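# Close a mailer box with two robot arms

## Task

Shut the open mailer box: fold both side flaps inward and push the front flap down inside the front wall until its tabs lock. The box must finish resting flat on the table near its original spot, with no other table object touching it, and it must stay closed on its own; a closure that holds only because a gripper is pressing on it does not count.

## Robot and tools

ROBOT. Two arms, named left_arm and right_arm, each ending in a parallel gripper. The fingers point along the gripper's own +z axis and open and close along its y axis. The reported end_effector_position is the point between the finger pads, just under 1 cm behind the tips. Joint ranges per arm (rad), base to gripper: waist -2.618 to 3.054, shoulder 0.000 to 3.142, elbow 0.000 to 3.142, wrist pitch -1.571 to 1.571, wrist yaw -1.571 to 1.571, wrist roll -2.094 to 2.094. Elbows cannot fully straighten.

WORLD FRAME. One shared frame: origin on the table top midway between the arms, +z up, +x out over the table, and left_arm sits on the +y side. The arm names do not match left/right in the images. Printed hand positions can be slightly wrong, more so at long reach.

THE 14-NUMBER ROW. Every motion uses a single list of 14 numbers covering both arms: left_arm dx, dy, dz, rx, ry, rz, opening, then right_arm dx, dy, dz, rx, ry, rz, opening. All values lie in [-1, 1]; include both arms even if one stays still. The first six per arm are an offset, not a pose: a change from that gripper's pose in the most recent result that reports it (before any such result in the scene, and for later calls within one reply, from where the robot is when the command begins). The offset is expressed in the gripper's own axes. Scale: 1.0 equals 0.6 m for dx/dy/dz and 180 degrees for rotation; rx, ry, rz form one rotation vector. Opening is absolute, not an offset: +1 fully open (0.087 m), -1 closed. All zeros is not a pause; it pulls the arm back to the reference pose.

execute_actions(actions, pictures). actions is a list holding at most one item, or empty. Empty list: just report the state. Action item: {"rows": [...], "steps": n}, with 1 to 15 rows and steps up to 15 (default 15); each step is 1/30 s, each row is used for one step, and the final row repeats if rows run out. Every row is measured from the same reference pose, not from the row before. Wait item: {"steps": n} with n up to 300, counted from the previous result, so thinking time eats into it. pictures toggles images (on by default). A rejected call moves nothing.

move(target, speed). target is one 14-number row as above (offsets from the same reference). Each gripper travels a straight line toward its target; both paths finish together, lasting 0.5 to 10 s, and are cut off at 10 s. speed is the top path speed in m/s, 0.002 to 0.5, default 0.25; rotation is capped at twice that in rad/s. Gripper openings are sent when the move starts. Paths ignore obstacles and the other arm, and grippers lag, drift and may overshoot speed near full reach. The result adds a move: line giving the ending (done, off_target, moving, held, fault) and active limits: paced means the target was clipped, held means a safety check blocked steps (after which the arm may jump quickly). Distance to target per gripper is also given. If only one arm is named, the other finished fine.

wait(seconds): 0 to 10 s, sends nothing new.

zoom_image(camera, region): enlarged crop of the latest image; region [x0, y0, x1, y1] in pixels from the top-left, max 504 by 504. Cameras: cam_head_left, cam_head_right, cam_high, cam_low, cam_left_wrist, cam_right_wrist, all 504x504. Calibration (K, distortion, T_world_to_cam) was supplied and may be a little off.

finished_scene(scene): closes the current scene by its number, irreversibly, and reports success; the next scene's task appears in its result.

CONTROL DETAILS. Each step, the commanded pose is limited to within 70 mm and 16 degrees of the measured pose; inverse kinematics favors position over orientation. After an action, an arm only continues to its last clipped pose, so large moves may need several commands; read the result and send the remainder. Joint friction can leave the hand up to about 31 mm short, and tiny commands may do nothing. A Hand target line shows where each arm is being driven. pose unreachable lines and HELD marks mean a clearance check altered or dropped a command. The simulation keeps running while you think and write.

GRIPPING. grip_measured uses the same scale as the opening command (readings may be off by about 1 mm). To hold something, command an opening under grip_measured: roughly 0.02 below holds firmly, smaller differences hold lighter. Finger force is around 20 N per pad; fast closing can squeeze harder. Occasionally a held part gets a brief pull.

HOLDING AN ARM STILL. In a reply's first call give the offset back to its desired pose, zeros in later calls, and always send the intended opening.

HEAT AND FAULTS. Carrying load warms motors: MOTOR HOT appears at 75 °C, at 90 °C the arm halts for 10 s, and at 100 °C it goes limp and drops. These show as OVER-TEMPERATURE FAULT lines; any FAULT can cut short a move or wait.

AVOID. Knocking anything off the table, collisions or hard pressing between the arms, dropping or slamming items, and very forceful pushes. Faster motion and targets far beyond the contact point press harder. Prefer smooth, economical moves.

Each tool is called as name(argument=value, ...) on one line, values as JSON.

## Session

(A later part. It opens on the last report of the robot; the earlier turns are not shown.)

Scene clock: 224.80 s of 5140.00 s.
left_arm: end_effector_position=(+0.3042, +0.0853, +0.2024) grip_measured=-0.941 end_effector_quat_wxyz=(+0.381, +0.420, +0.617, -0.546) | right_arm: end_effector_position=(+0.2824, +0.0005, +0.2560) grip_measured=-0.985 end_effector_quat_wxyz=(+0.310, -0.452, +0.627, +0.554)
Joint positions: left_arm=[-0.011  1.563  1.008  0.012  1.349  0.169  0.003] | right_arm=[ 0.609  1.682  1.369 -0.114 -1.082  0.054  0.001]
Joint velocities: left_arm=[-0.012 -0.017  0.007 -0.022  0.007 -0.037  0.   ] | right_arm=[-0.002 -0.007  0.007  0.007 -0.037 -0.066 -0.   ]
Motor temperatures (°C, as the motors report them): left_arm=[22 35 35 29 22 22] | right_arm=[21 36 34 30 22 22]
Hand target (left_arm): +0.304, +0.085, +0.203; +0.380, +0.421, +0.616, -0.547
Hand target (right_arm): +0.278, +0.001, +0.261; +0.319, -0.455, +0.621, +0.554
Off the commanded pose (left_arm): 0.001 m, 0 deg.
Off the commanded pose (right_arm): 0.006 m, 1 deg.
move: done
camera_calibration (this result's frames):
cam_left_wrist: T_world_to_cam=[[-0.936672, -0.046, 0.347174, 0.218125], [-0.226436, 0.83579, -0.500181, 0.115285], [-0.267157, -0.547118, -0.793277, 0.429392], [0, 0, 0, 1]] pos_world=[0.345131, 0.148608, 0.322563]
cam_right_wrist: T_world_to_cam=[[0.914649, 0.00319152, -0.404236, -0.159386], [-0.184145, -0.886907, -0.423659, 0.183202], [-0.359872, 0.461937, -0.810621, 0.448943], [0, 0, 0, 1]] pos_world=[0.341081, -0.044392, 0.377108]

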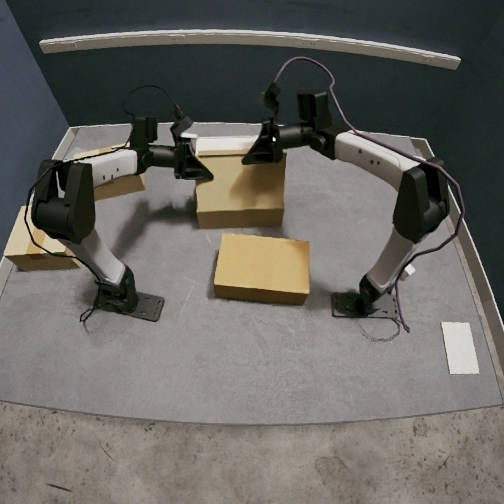

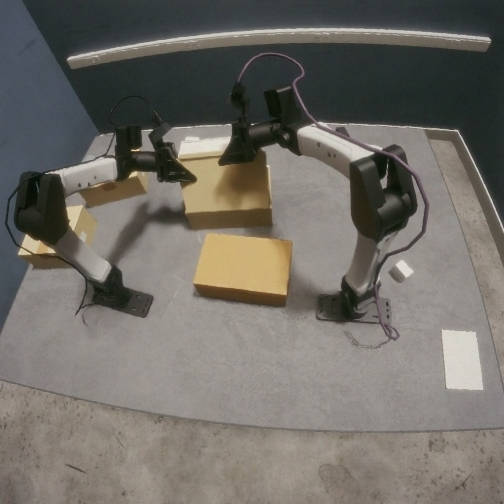

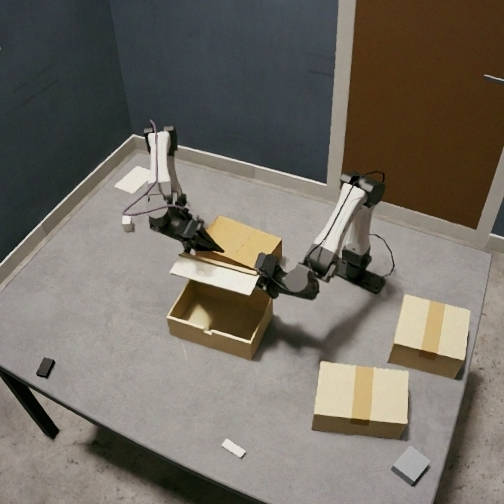

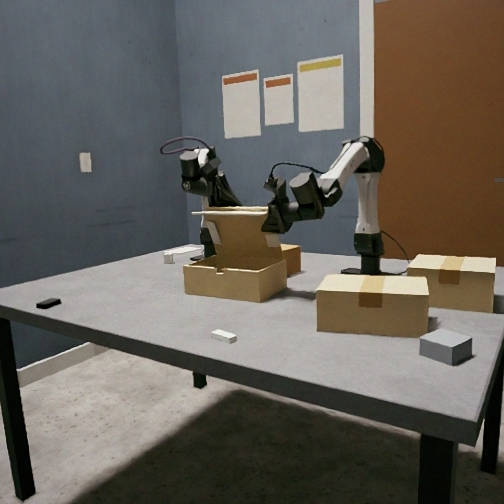

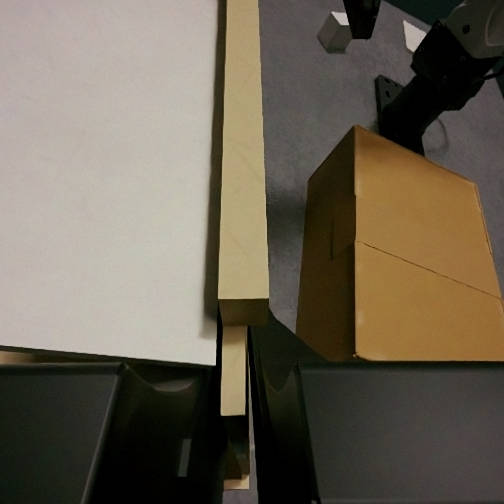

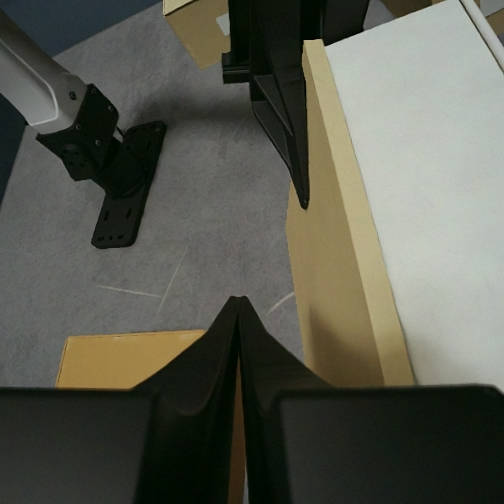

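move(target=[0,0,0,0,0,0,-1, -0.1,0,0,0,0,0,-1], speed=0.12)

move(target=[0,0,0,0,0,0,-1, 0,-0.14,0,0,0,0,-1], speed=0.12)

move(target=[0,0,0,0,0,0,-1, 0.11,0,0,0,0,0,-1], speed=0.08)

move(target=[0,0,0,0,0,0,-1, 0.03,0.04,0,0,0,0,-1], speed=0.05)

move(target=[0,0,0,0,0,0,-1, -0.06,-0.1,0,0,0,0,-1], speed=0.08)

Scene clock: 229.47 s of 5140.00 s.
left_arm: end_effector_position=(+0.3042, +0.0853, +0.2024) grip_measured=-0.941 end_effector_quat_wxyz=(+0.381, +0.420, +0.617, -0.546) | right_arm: end_effector_position=(+0.3028, +0.0136, +0.3087) grip_measured=-0.985 end_effector_quat_wxyz=(+0.310, -0.450, +0.627, +0.555)
Joint positions: left_arm=[-0.011  1.563  1.008  0.012  1.349  0.169  0.003] | right_arm=[ 0.609  1.782  1.694 -0.333 -1.082  0.061  0.001]
Joint velocities: left_arm=[ 0.002 -0.007 -0.022 -0.037  0.022 -0.022 -0.   ] | right_arm=[-0.002 -0.007  0.012 -0.125 -0.007 -0.007  0.001]
Motor temperatures (°C, as the motors report them): left_arm=[22 35 35 30 22 22] | right_arm=[21 36 34 30 22 22]
Hand target (left_arm): +0.304, +0.085, +0.202; +0.381, +0.420, +0.617, -0.546
Hand target (right_arm): +0.307, +0.014, +0.309; +0.311, -0.451, +0.627, +0.554
Off the commanded pose (left_arm): 0.000 m, 0 deg.
Off the commanded pose (right_arm): 0.004 m, 0 deg.
After step 90, 0.50 s passed at rest.
move: done
camera_calibration (this result's frames):
cam_left_wrist: T_world_to_cam=[[-0.936672, -0.046, 0.347174, 0.218125], [-0.226436, 0.83579, -0.500181, 0.115285], [-0.267157, -0.547118, -0.793277, 0.429392], [0, 0, 0, 1]] pos_world=[0.345131, 0.148608, 0.322563]
cam_right_wrist: T_world_to_cam=[[0.913487, 0.00266292, -0.40686, -0.155642], [-0.186605, -0.885863, -0.424765, 0.22198], [-0.361553, 0.463939, -0.808727, 0.492858], [0, 0, 0, 1]] pos_world=[0.361794, -0.0315976, 0.429552]

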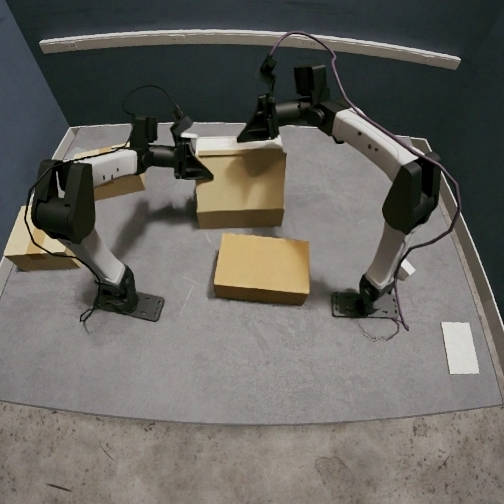

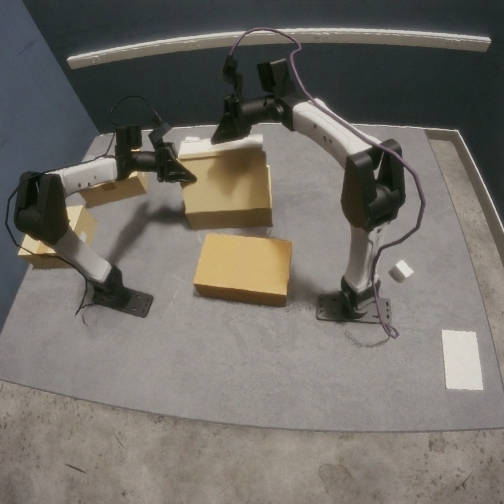

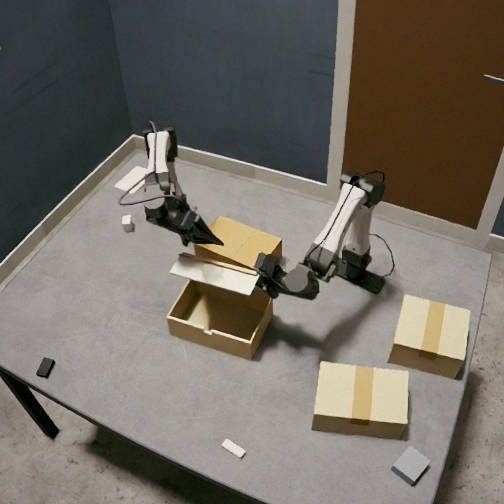

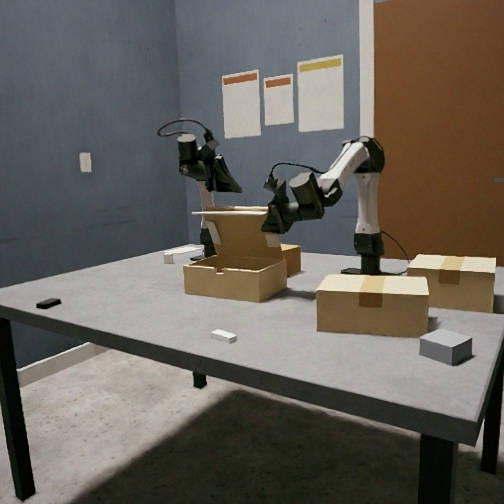

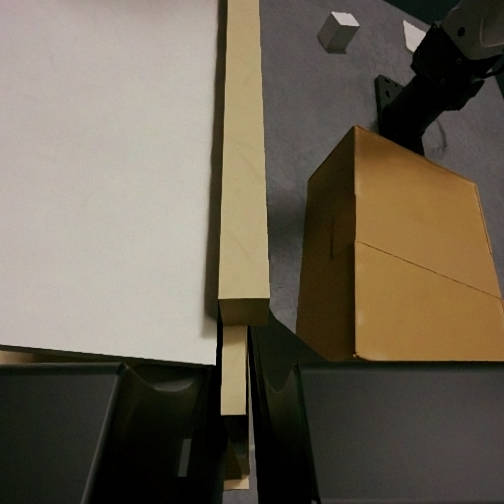

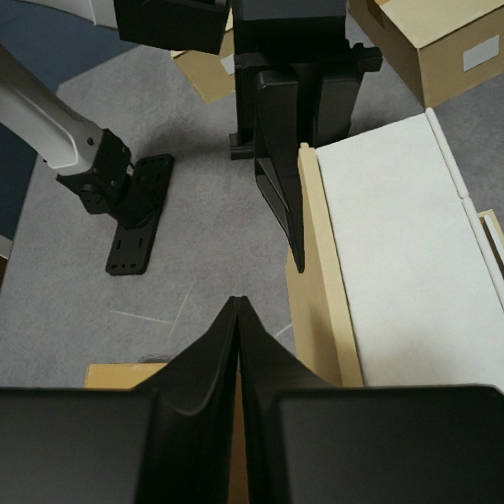

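Scene clock: 230.53 s of 5140.00 s.
left_arm: end_effector_position=(+0.3042, +0.0853, +0.2024) grip_measured=-0.941 end_effector_quat_wxyz=(+0.381, +0.420, +0.617, -0.546) | right_arm: end_effector_position=(+0.3771, +0.0158, +0.2717) grip_measured=-0.985 end_effector_quat_wxyz=(+0.310, -0.446, +0.631, +0.555)
Joint positions: left_arm=[-0.011  1.563  1.008  0.012  1.349  0.169  0.003] | right_arm=[ 0.527  2.048  1.924 -0.366 -1.15  -0.007  0.001]
Joint velocities: left_arm=[-0.002 -0.027  0.007 -0.051 -0.051 -0.007  0.   ] | right_arm=[-0.012 -0.022  0.032 -0.051 -0.007 -0.051 -0.   ]
Motor temperatures (°C, as the motors report them): left_arm=[22 35 35 30 22 22] | right_arm=[21 36 35 30 22 22]
Hand target (left_arm): +0.304, +0.085, +0.202; +0.381, +0.420, +0.617, -0.546
Hand target (right_arm): +0.379, +0.015, +0.274; +0.311, -0.449, +0.627, +0.555
Off the commanded pose (left_arm): 0.000 m, 0 deg.
Off the commanded pose (right_arm): 0.003 m, 1 deg.
move: done
camera_calibration (this result's frames):
cam_left_wrist: T_world_to_cam=[[-0.936672, -0.046, 0.347174, 0.218125], [-0.226436, 0.83579, -0.500181, 0.115285], [-0.267157, -0.547118, -0.793277, 0.429392], [0, 0, 0, 1]] pos_world=[0.345131, 0.148608, 0.322563]
cam_right_wrist: T_world_to_cam=[[0.910041, -0.00583755, -0.414476, -0.23508], [-0.197757, -0.884889, -0.42174, 0.225429], [-0.364303, 0.465766, -0.80644, 0.489137], [0, 0, 0, 1]] pos_world=[0.436707, -0.029716, 0.392097]

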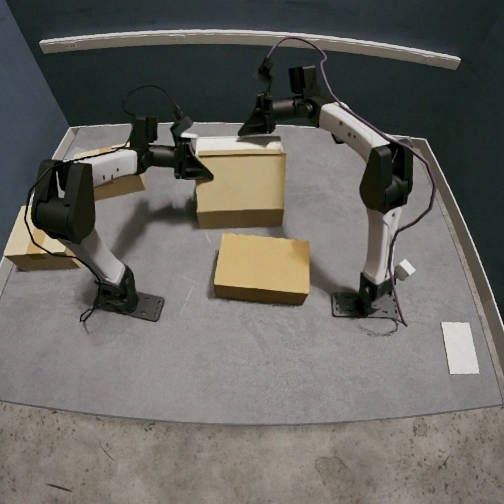

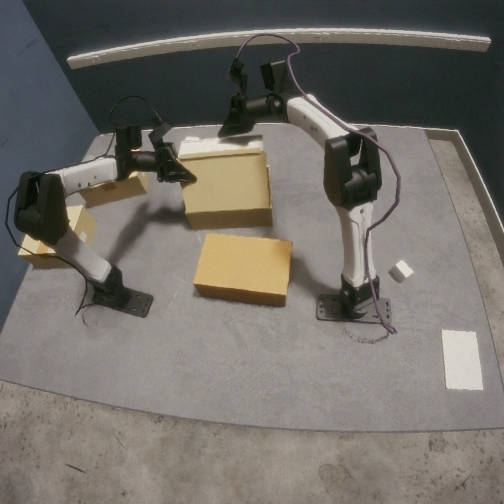

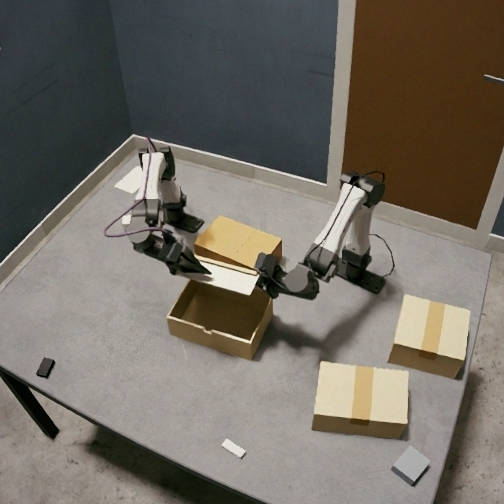

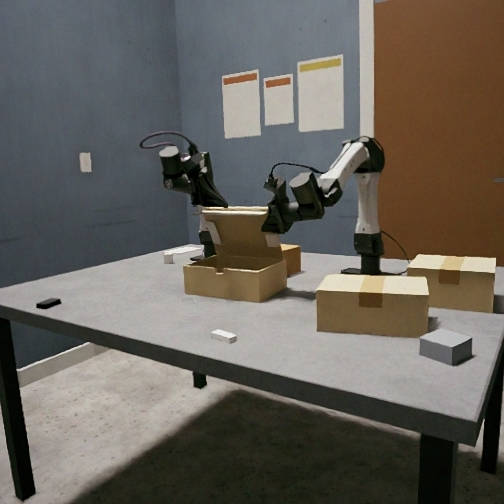

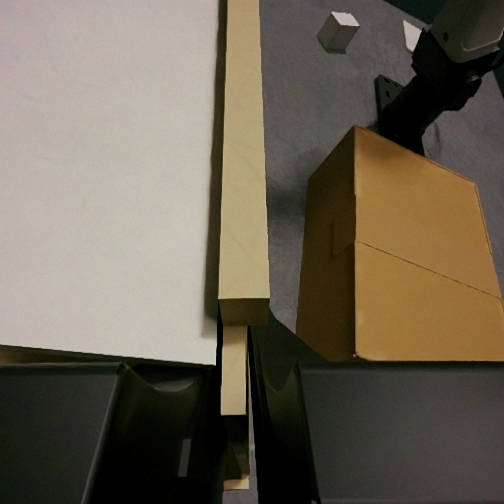

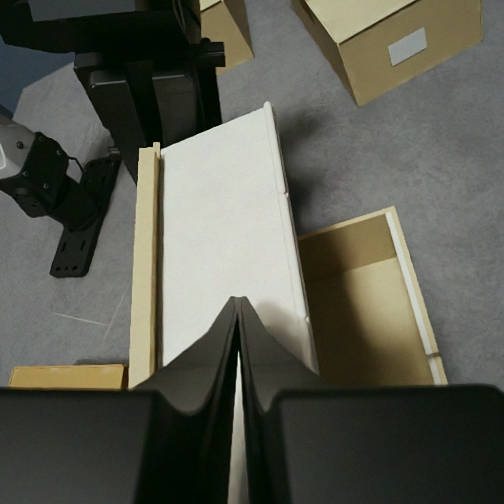

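Scene clock: 231.80 s of 5140.00 s.
left_arm: end_effector_position=(+0.3013, +0.0850, +0.2027) grip_measured=-0.941 end_effector_quat_wxyz=(+0.375, +0.419, +0.615, -0.552) | right_arm: end_effector_position=(+0.3557, +0.0039, +0.2209) grip_measured=-0.985 end_effector_quat_wxyz=(+0.323, -0.452, +0.622, +0.551)
Joint positions: left_arm=[-0.012  1.563  1.008  0.002  1.362  0.168  0.003] | right_arm=[ 0.526  1.936  1.551 -0.078 -1.148 -0.014  0.001]
Joint velocities: left_arm=[-0.007 -0.022 -0.007  0.022 -0.007  0.007 -0.002] | right_arm=[ 0.002 -0.002 -0.017  0.051  0.022 -0.007 -0.001]
Motor temperatures (°C, as the motors report them): left_arm=[22 35 35 30 22 22] | right_arm=[21 37 34 30 22 22]
Hand target (left_arm): +0.304, +0.085, +0.202; +0.381, +0.420, +0.617, -0.546
Hand target (right_arm): +0.350, +0.001, +0.213; +0.310, -0.446, +0.631, +0.555
Off the commanded pose (left_arm): 0.003 m, 1 deg.
Off the commanded pose (right_arm): 0.010 m, 2 deg.
move: done
camera_calibration (this result's frames):
cam_left_wrist: T_world_to_cam=[[-0.933137, -0.0340332, 0.357907, 0.210982], [-0.222848, 0.835952, -0.501521, 0.114227], [-0.282125, -0.547747, -0.787642, 0.432166], [0, 0, 0, 1]] pos_world=[0.344255, 0.14841, 0.322168]
cam_right_wrist: T_world_to_cam=[[0.922624, -0.00185139, -0.385697, -0.247555], [-0.185248, -0.879228, -0.438909, 0.188594], [-0.338303, 0.476398, -0.811539, 0.437795], [0, 0, 0, 1]] pos_world=[0.411444, -0.0432058, 0.342583]

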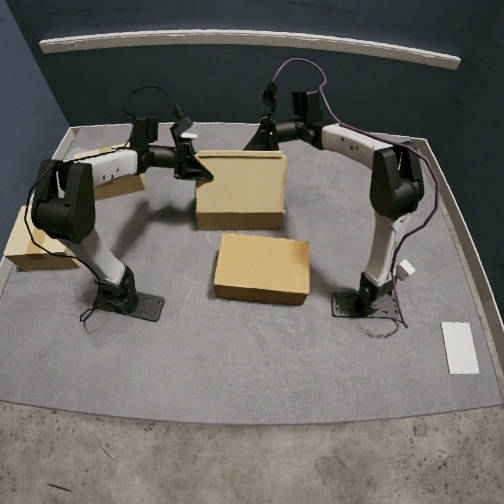

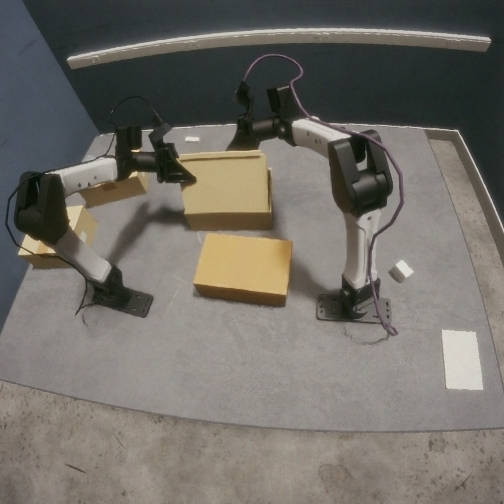

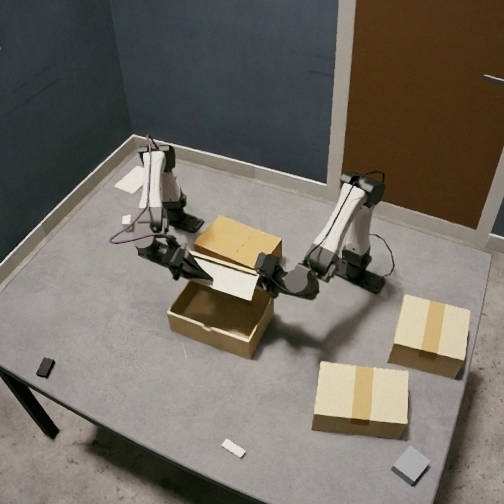

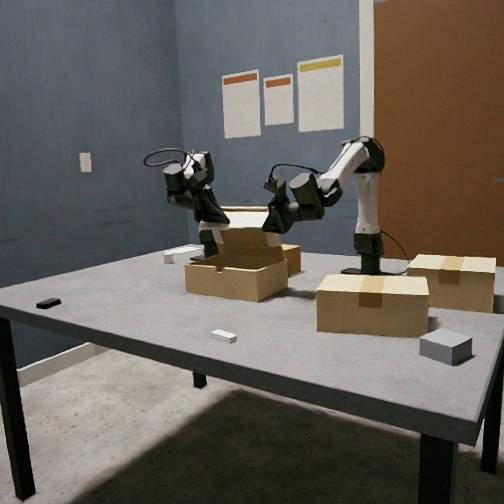

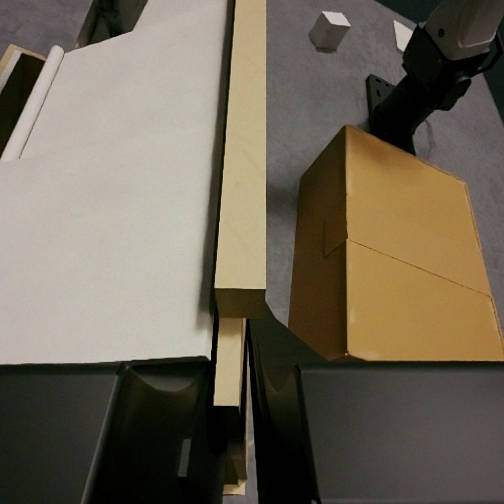

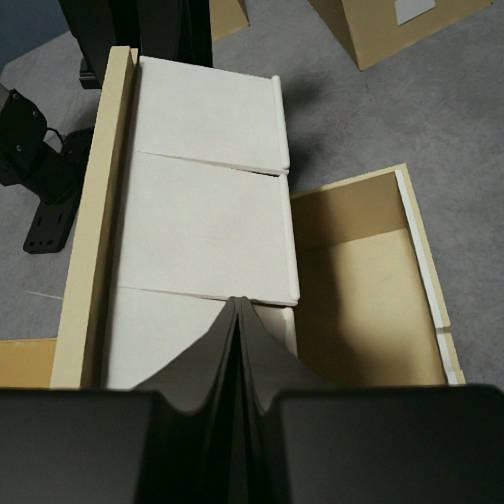

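Scene clock: 232.63 s of 5140.00 s.
left_arm: end_effector_position=(+0.2951, +0.0839, +0.2049) grip_measured=-0.938 end_effector_quat_wxyz=(+0.367, +0.422, +0.607, -0.564) | right_arm: end_effector_position=(+0.3425, -0.0026, +0.2211) grip_measured=-0.985 end_effector_quat_wxyz=(+0.344, -0.453, +0.619, +0.542)
Joint positions: left_arm=[-0.014  1.563  1.008 -0.006  1.393  0.168  0.003] | right_arm=[ 0.532  1.851  1.421  0.017 -1.116 -0.001  0.001]
Joint velocities: left_arm=[-0.002 -0.017  0.002  0.051 -0.007  0.066 -0.   ] | right_arm=[ 0.002 -0.012 -0.027 -0.022  0.022 -0.051  0.   ]
Motor temperatures (°C, as the motors report them): left_arm=[22 35 35 30 22 22] | right_arm=[21 37 34 30 22 22]
Hand target (left_arm): +0.301, +0.085, +0.203; +0.375, +0.419, +0.615, -0.552
Hand target (right_arm): +0.327, +0.000, +0.214; +0.323, -0.452, +0.623, +0.551
Off the commanded pose (left_arm): 0.007 m, 2 deg.
Off the commanded pose (right_arm): 0.017 m, 3 deg.
move: off_target (right_arm)
camera_calibration (this result's frames):
cam_left_wrist: T_world_to_cam=[[-0.929422, -0.0011065, 0.369017, 0.198253], [-0.204071, 0.834712, -0.51148, 0.111457], [-0.307457, -0.550686, -0.776025, 0.436908], [0, 0, 0, 1]] pos_world=[0.341336, 0.147784, 0.322901]
cam_right_wrist: T_world_to_cam=[[0.936449, -0.0218022, -0.350126, -0.247942], [-0.190585, -0.869548, -0.455592, 0.186017], [-0.294518, 0.493368, -0.818442, 0.423147], [0, 0, 0, 1]] pos_world=[0.392262, -0.0524218, 0.344258]

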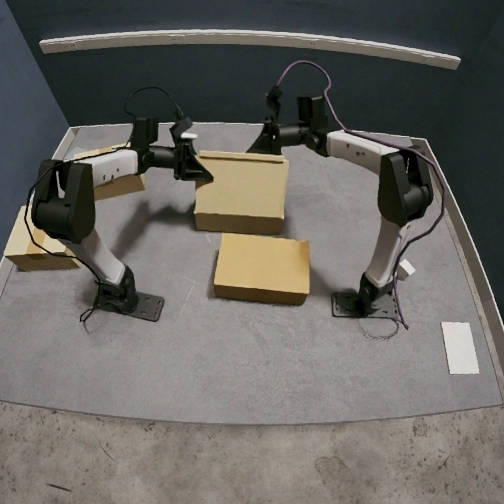

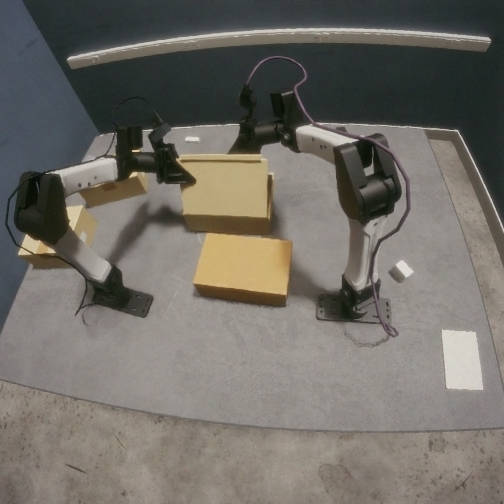

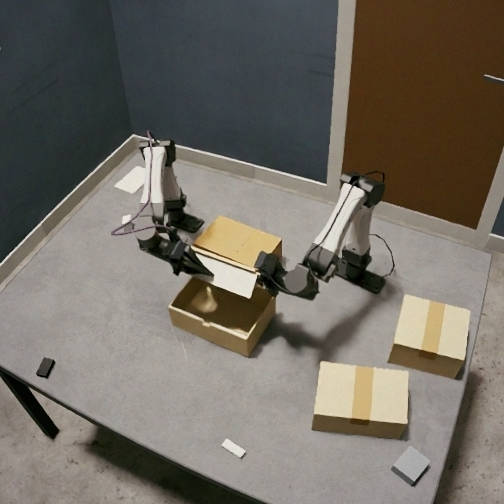

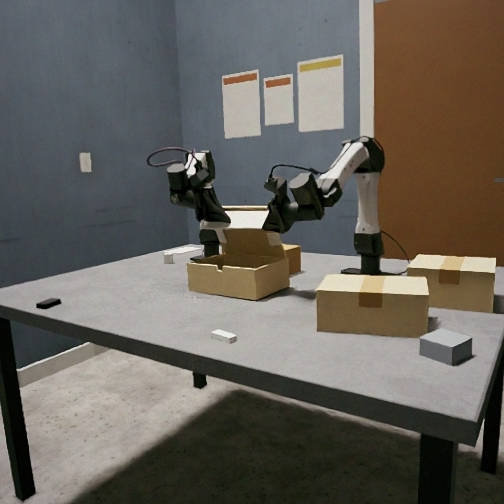

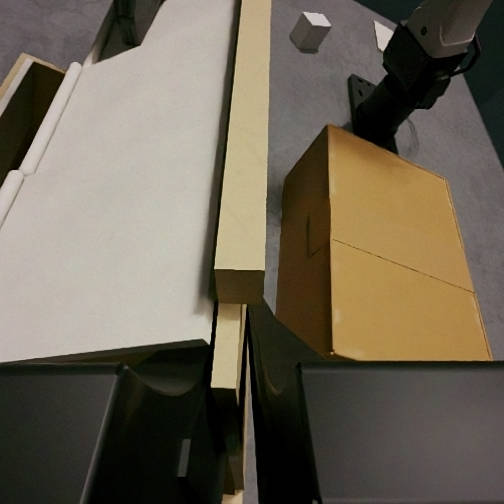

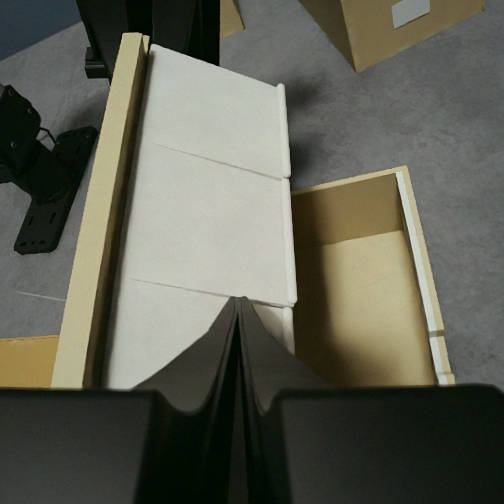

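Scene clock: 233.90 s of 5140.00 s.
left_arm: end_effector_position=(+0.2957, +0.0840, +0.2044) grip_measured=-0.941 end_effector_quat_wxyz=(+0.366, +0.421, +0.609, -0.563) | right_arm: end_effector_position=(+0.4085, +0.0047, +0.2328) grip_measured=-0.985 end_effector_quat_wxyz=(+0.345, -0.450, +0.619, +0.543)
Joint positions: left_arm=[-0.014  1.563  1.008 -0.008  1.388  0.166  0.003] | right_arm=[ 0.48   2.092  1.815 -0.172 -1.161 -0.04   0.001]
Joint velocities: left_arm=[-0.027 -0.007 -0.007 -0.081 -0.051 -0.022 -0.   ] | right_arm=[-0.027 -0.007  0.022 -0.066 -0.022  0.022  0.001]
Motor temperatures (°C, as the motors report them): left_arm=[22 35 35 30 22 22] | right_arm=[21 37 35 30 22 22]
Hand target (left_arm): +0.295, +0.084, +0.205; +0.367, +0.422, +0.607, -0.564
Hand target (right_arm): +0.412, +0.004, +0.233; +0.345, -0.452, +0.619, +0.542
Off the commanded pose (left_arm): 0.001 m, 0 deg.
Off the commanded pose (right_arm): 0.003 m, 0 deg.
move: done
camera_calibration (this result's frames):
cam_left_wrist: T_world_to_cam=[[-0.928466, -0.00622076, 0.371364, 0.198623], [-0.20899, 0.835306, -0.508514, 0.112021], [-0.30704, -0.54975, -0.776854, 0.436667], [0, 0, 0, 1]] pos_world=[0.3419, 0.147721, 0.322429]
cam_right_wrist: T_world_to_cam=[[0.935601, -0.0249121, -0.352179, -0.304627], [-0.195423, -0.867305, -0.457811, 0.212754], [-0.294042, 0.497153, -0.81632, 0.447806], [0, 0, 0, 1]] pos_world=[0.45826, -0.0456943, 0.355671]

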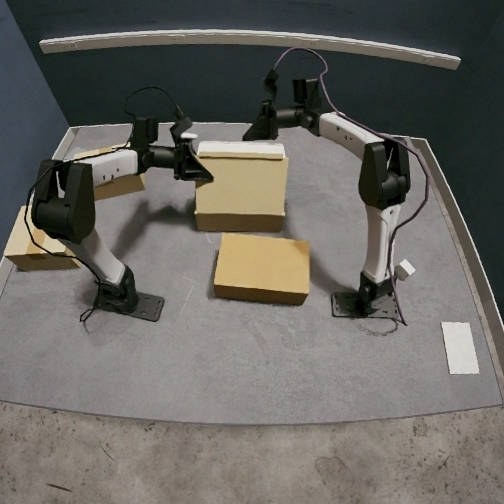

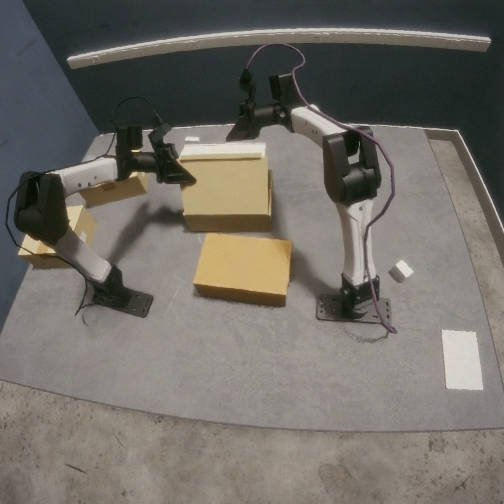

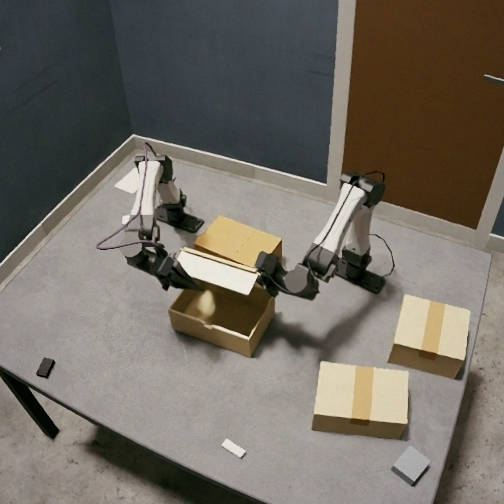

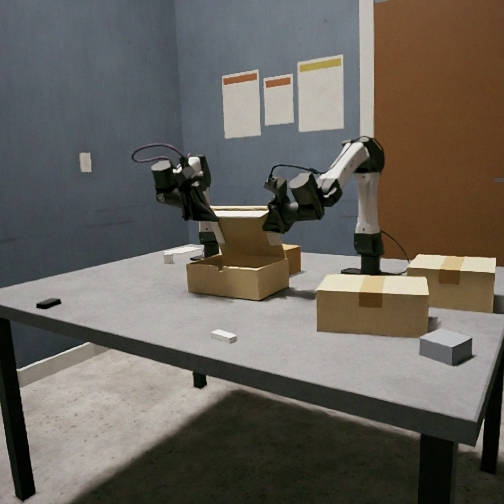

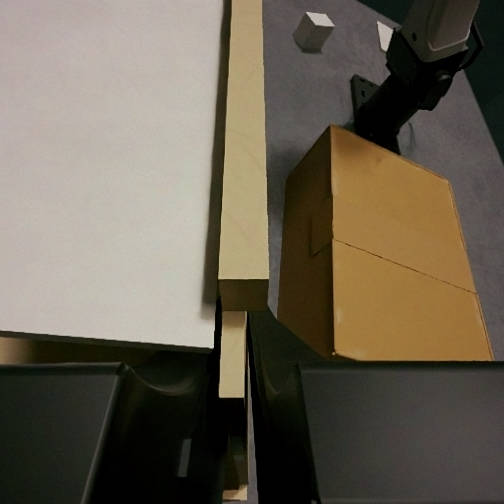

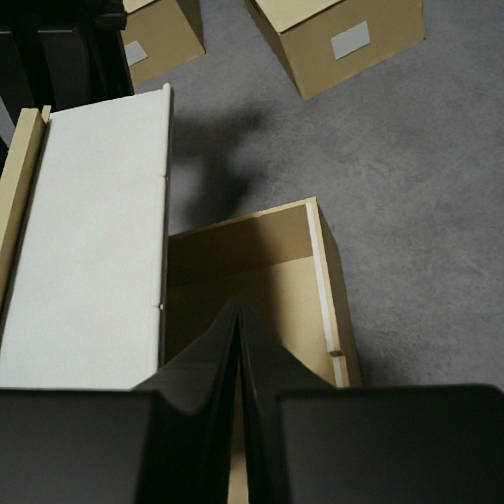

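move(target=[-0.005,0.014,0,-0.034,-0.013,-0.003,-1, 0,-0.12,0,0,0,0,-1], speed=0.05)

Scene clock: 239.70 s of 5140.00 s.
left_arm: end_effector_position=(+0.3071, +0.0843, +0.2070) grip_measured=-0.941 end_effector_quat_wxyz=(+0.397, +0.391, +0.630, -0.541) | right_arm: end_effector_position=(+0.4734, +0.0065, +0.2067) grip_measured=-0.985 end_effector_quat_wxyz=(+0.346, -0.448, +0.621, +0.543)
Joint positions: left_arm=[-0.014  1.524  0.932  0.217  1.292 -0.02   0.003] | right_arm=[ 0.431  2.391  2.217 -0.321 -1.201 -0.088  0.001]
Joint velocities: left_arm=[-0.007  0.017 -0.012  0.007 -0.037  0.022 -0.   ] | right_arm=[-0.012 -0.012  0.037 -0.066 -0.051 -0.022  0.001]
Motor temperatures (°C, as the motors report them): left_arm=[22 35 35 30 22 22] | right_arm=[21 38 35 30 22 22]
Hand target (left_arm): +0.304, +0.084, +0.204; +0.397, +0.388, +0.634, -0.539
Hand target (right_arm): +0.476, +0.004, +0.207; +0.346, -0.449, +0.619, +0.543
Off the commanded pose (left_arm): 0.004 m, 1 deg.
Off the commanded pose (right_arm): 0.003 m, 0 deg.
After step 90, 1.03 s passed at rest.
move: done
camera_calibration (this result's frames):
cam_left_wrist: T_world_to_cam=[[-0.925403, -0.104773, 0.364214, 0.217111], [-0.291381, 0.811209, -0.506988, 0.142491], [-0.242335, -0.575293, -0.781224, 0.42555], [0, 0, 0, 1]] pos_world=[0.34556, 0.151973, 0.325616]
cam_right_wrist: T_world_to_cam=[[0.934168, -0.0293109, -0.355629, -0.373065], [-0.201333, -0.86613, -0.457476, 0.217743], [-0.294612, 0.498959, -0.815012, 0.444742], [0, 0, 0, 1]] pos_world=[0.52337, -0.0442496, 0.32941]

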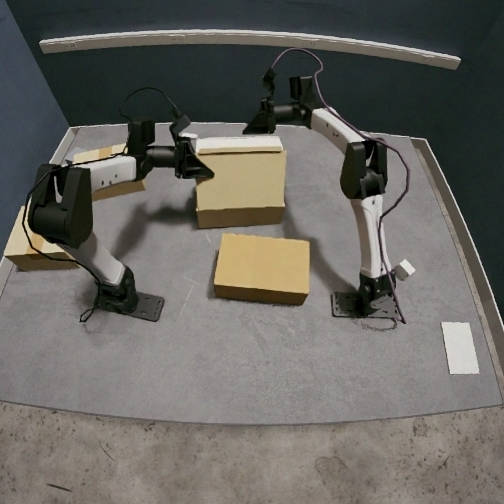

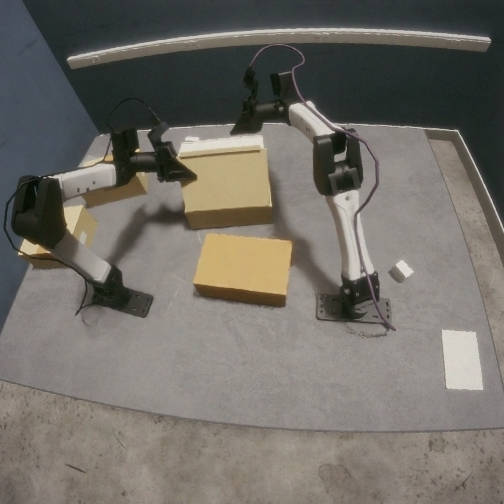

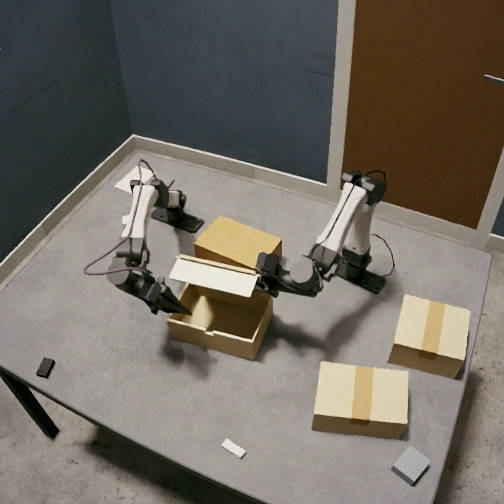

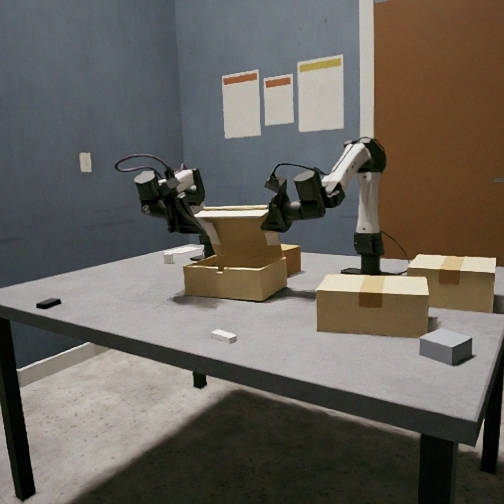

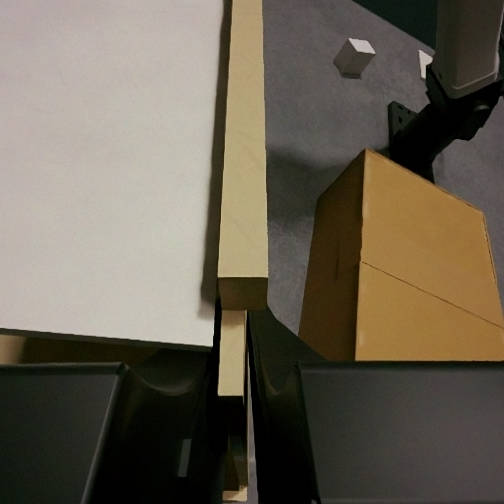

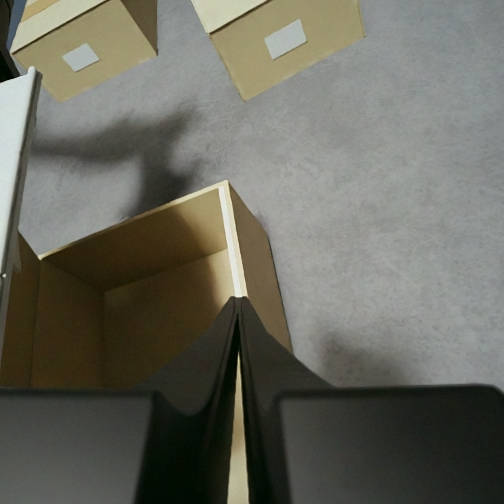

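move(target=[0.0126,0.071,0.001,0.012,0,-0.111,-1, 0.065,-0.09,0.013,0,0,0,-1], speed=0.06)

move(target=[0.0126,0.071,0.001,0.012,0,-0.111,-1, 0,0,0,0,0,0,-1], speed=0.06)

Scene clock: 247.27 s of 5140.00 s.
left_arm: end_effector_position=(+0.3373, +0.0873, +0.1839) grip_measured=-0.941 end_effector_quat_wxyz=(+0.291, +0.291, +0.676, -0.611) | right_arm: end_effector_position=(+0.5028, +0.0085, +0.1465) grip_measured=-0.985 end_effector_quat_wxyz=(+0.333, -0.440, +0.631, +0.546)
Joint positions: left_arm=[ 0.023  1.753  1.05   0.274  1.37  -0.299  0.003] | right_arm=[ 0.415  2.59   2.362 -0.323 -1.213 -0.109  0.001]
Joint velocities: left_arm=[ 0.002 -0.027  0.002 -0.007  0.022  0.007 -0.001] | right_arm=[-0.002  0.002  0.017  0.007 -0.037  0.022  0.   ]
Motor temperatures (°C, as the motors report them): left_arm=[22 35 35 30 22 22] | right_arm=[21 39 36 30 22 22]
Hand target (left_arm): +0.343, +0.090, +0.183; +0.290, +0.284, +0.679, -0.612
Hand target (right_arm): +0.509, +0.006, +0.150; +0.346, -0.447, +0.621, +0.543
Off the commanded pose (left_arm): 0.006 m, 1 deg.
Off the commanded pose (right_arm): 0.007 m, 2 deg.
After step 90, 1.33 s passed at rest.
move: done
camera_calibration (this result's frames):
cam_left_wrist: T_world_to_cam=[[-0.754201, -0.0790028, 0.651874, 0.140883], [-0.44071, 0.796833, -0.413319, 0.171557], [-0.486781, -0.599012, -0.635789, 0.474377], [0, 0, 0, 1]] pos_world=[0.412779, 0.158586, 0.280673]
cam_right_wrist: T_world_to_cam=[[0.921829, -0.0358974, -0.385931, -0.411232], [-0.217712, -0.871742, -0.438939, 0.203441], [-0.320675, 0.488649, -0.811412, 0.41604], [0, 0, 0, 1]] pos_world=[0.556791, -0.0407118, 0.268171]

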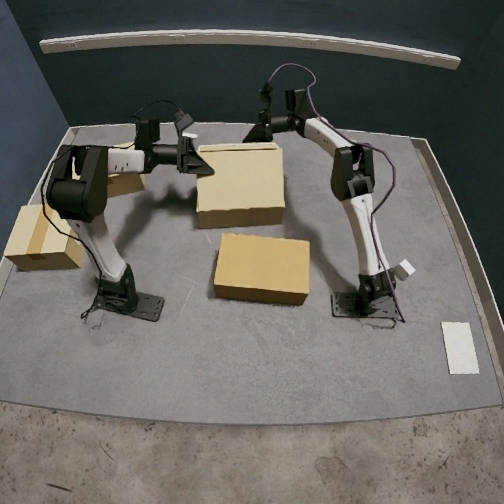

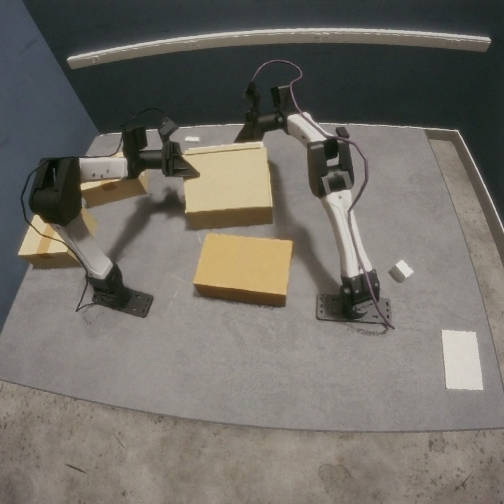

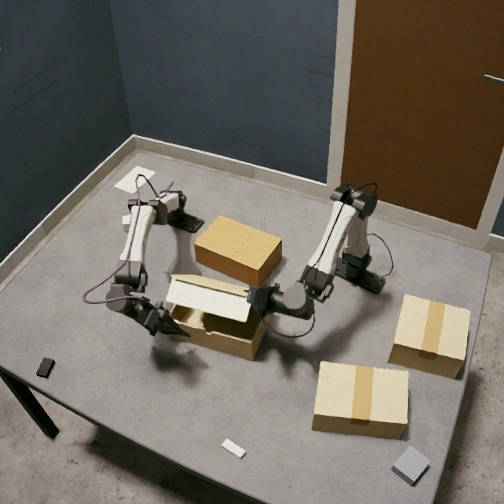

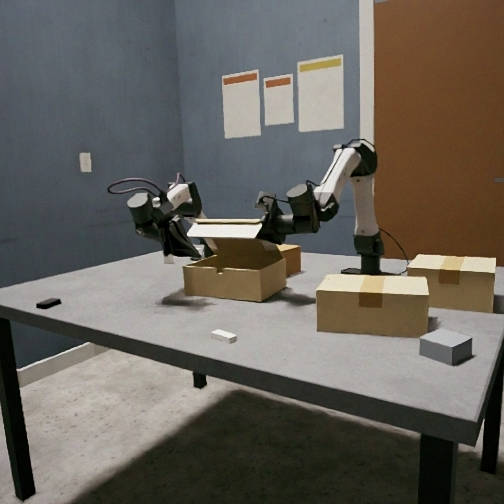

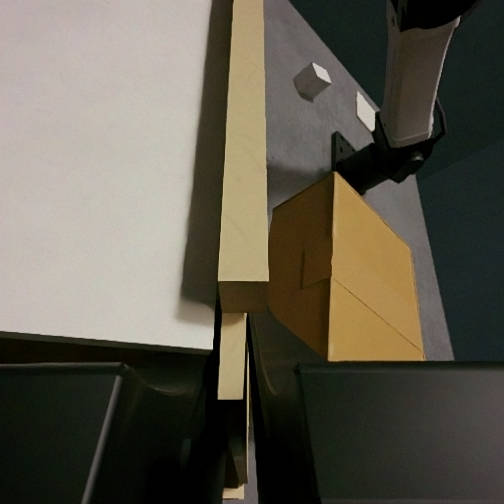

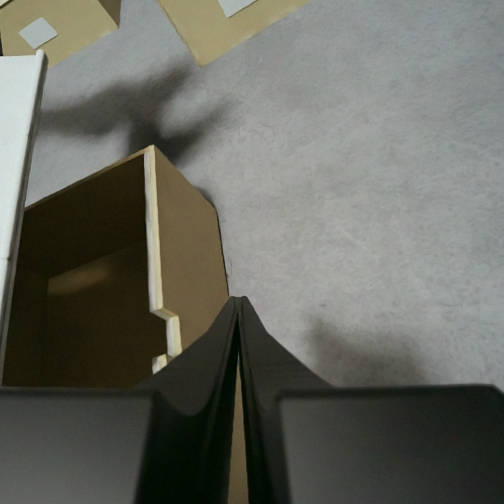

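Scene clock: 250.47 s of 5140.00 s.
left_arm: end_effector_position=(+0.3574, +0.0885, +0.1522) grip_measured=-0.941 end_effector_quat_wxyz=(+0.177, +0.185, +0.703, -0.664) | right_arm: end_effector_position=(+0.5028, +0.0085, +0.1465) grip_measured=-0.985 end_effector_quat_wxyz=(+0.333, -0.440, +0.631, +0.546)
Joint positions: left_arm=[ 0.041  1.964  1.11   0.445  1.43  -0.647  0.003] | right_arm=[ 0.415  2.59   2.362 -0.323 -1.213 -0.109  0.001]
Joint velocities: left_arm=[ 0.007 -0.007  0.007  0.081  0.051 -0.051 -0.   ] | right_arm=[ 0.007  0.002 -0.007 -0.022  0.007 -0.051 -0.001]
Motor temperatures (°C, as the motors report them): left_arm=[22 35 36 30 22 22] | right_arm=[21 40 36 30 22 22]
Hand target (left_arm): +0.363, +0.091, +0.149; +0.175, +0.175, +0.706, -0.664
Hand target (right_arm): +0.503, +0.008, +0.147; +0.333, -0.440, +0.631, +0.546
Off the commanded pose (left_arm): 0.007 m, 1 deg.
Off the commanded pose (right_arm): 0.000 m, 0 deg.
move: done
camera_calibration (this result's frames):
cam_left_wrist: T_world_to_cam=[[-0.501423, -0.0451634, 0.864023, 0.0511318], [-0.545796, 0.791374, -0.275379, 0.183422], [-0.671328, -0.609662, -0.421463, 0.49891], [0, 0, 0, 1]] pos_world=[0.460682, 0.16132, 0.216603]
cam_right_wrist: T_world_to_cam=[[0.921829, -0.0358974, -0.385931, -0.411232], [-0.217712, -0.871742, -0.438939, 0.203441], [-0.320675, 0.488649, -0.811412, 0.41604], [0, 0, 0, 1]] pos_world=[0.556791, -0.0407118, 0.268171]

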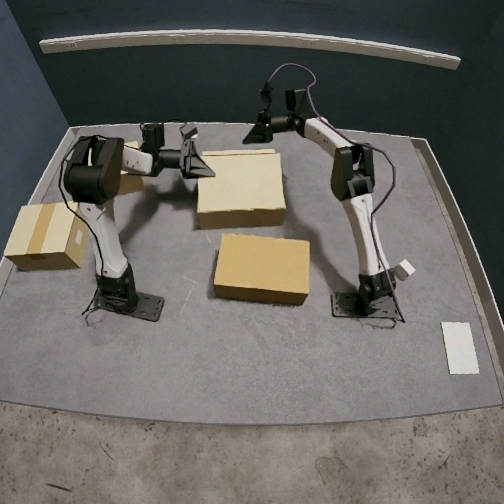

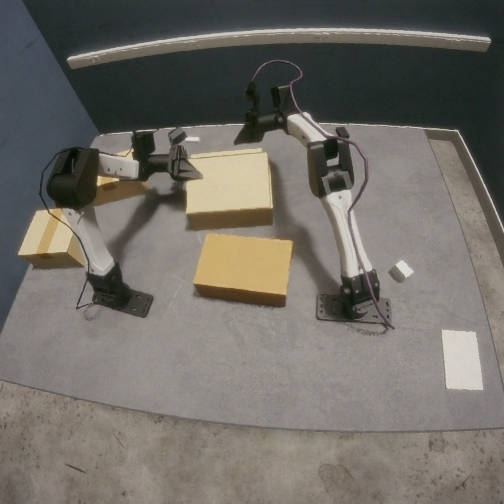

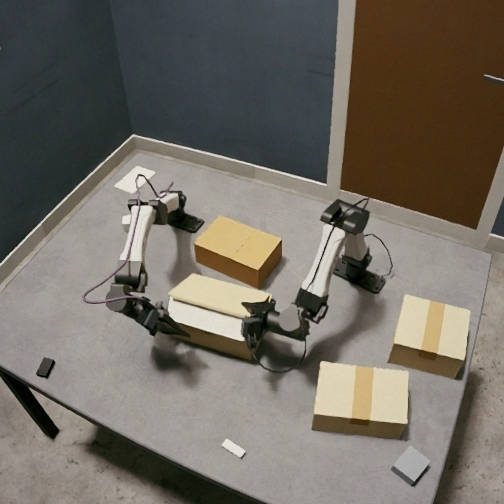

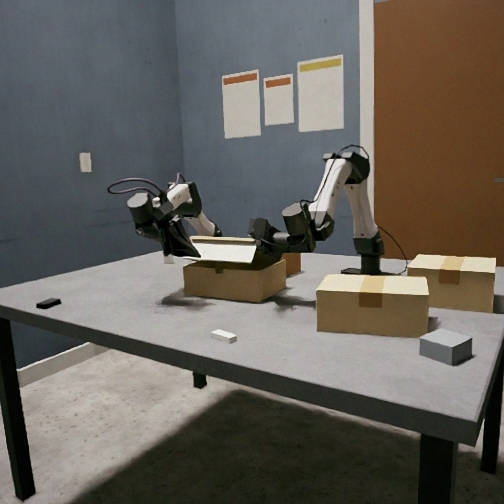

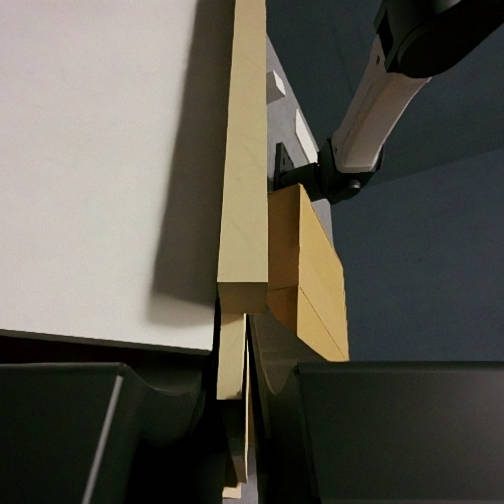

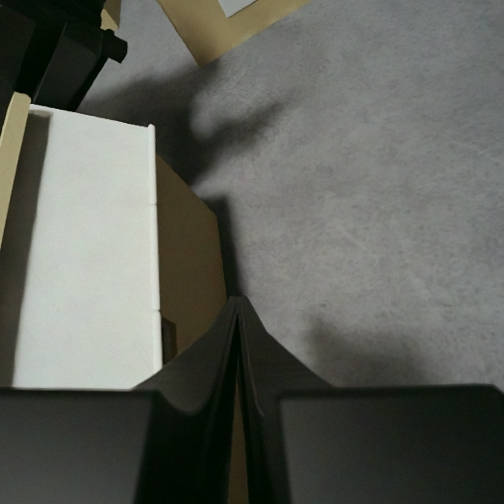

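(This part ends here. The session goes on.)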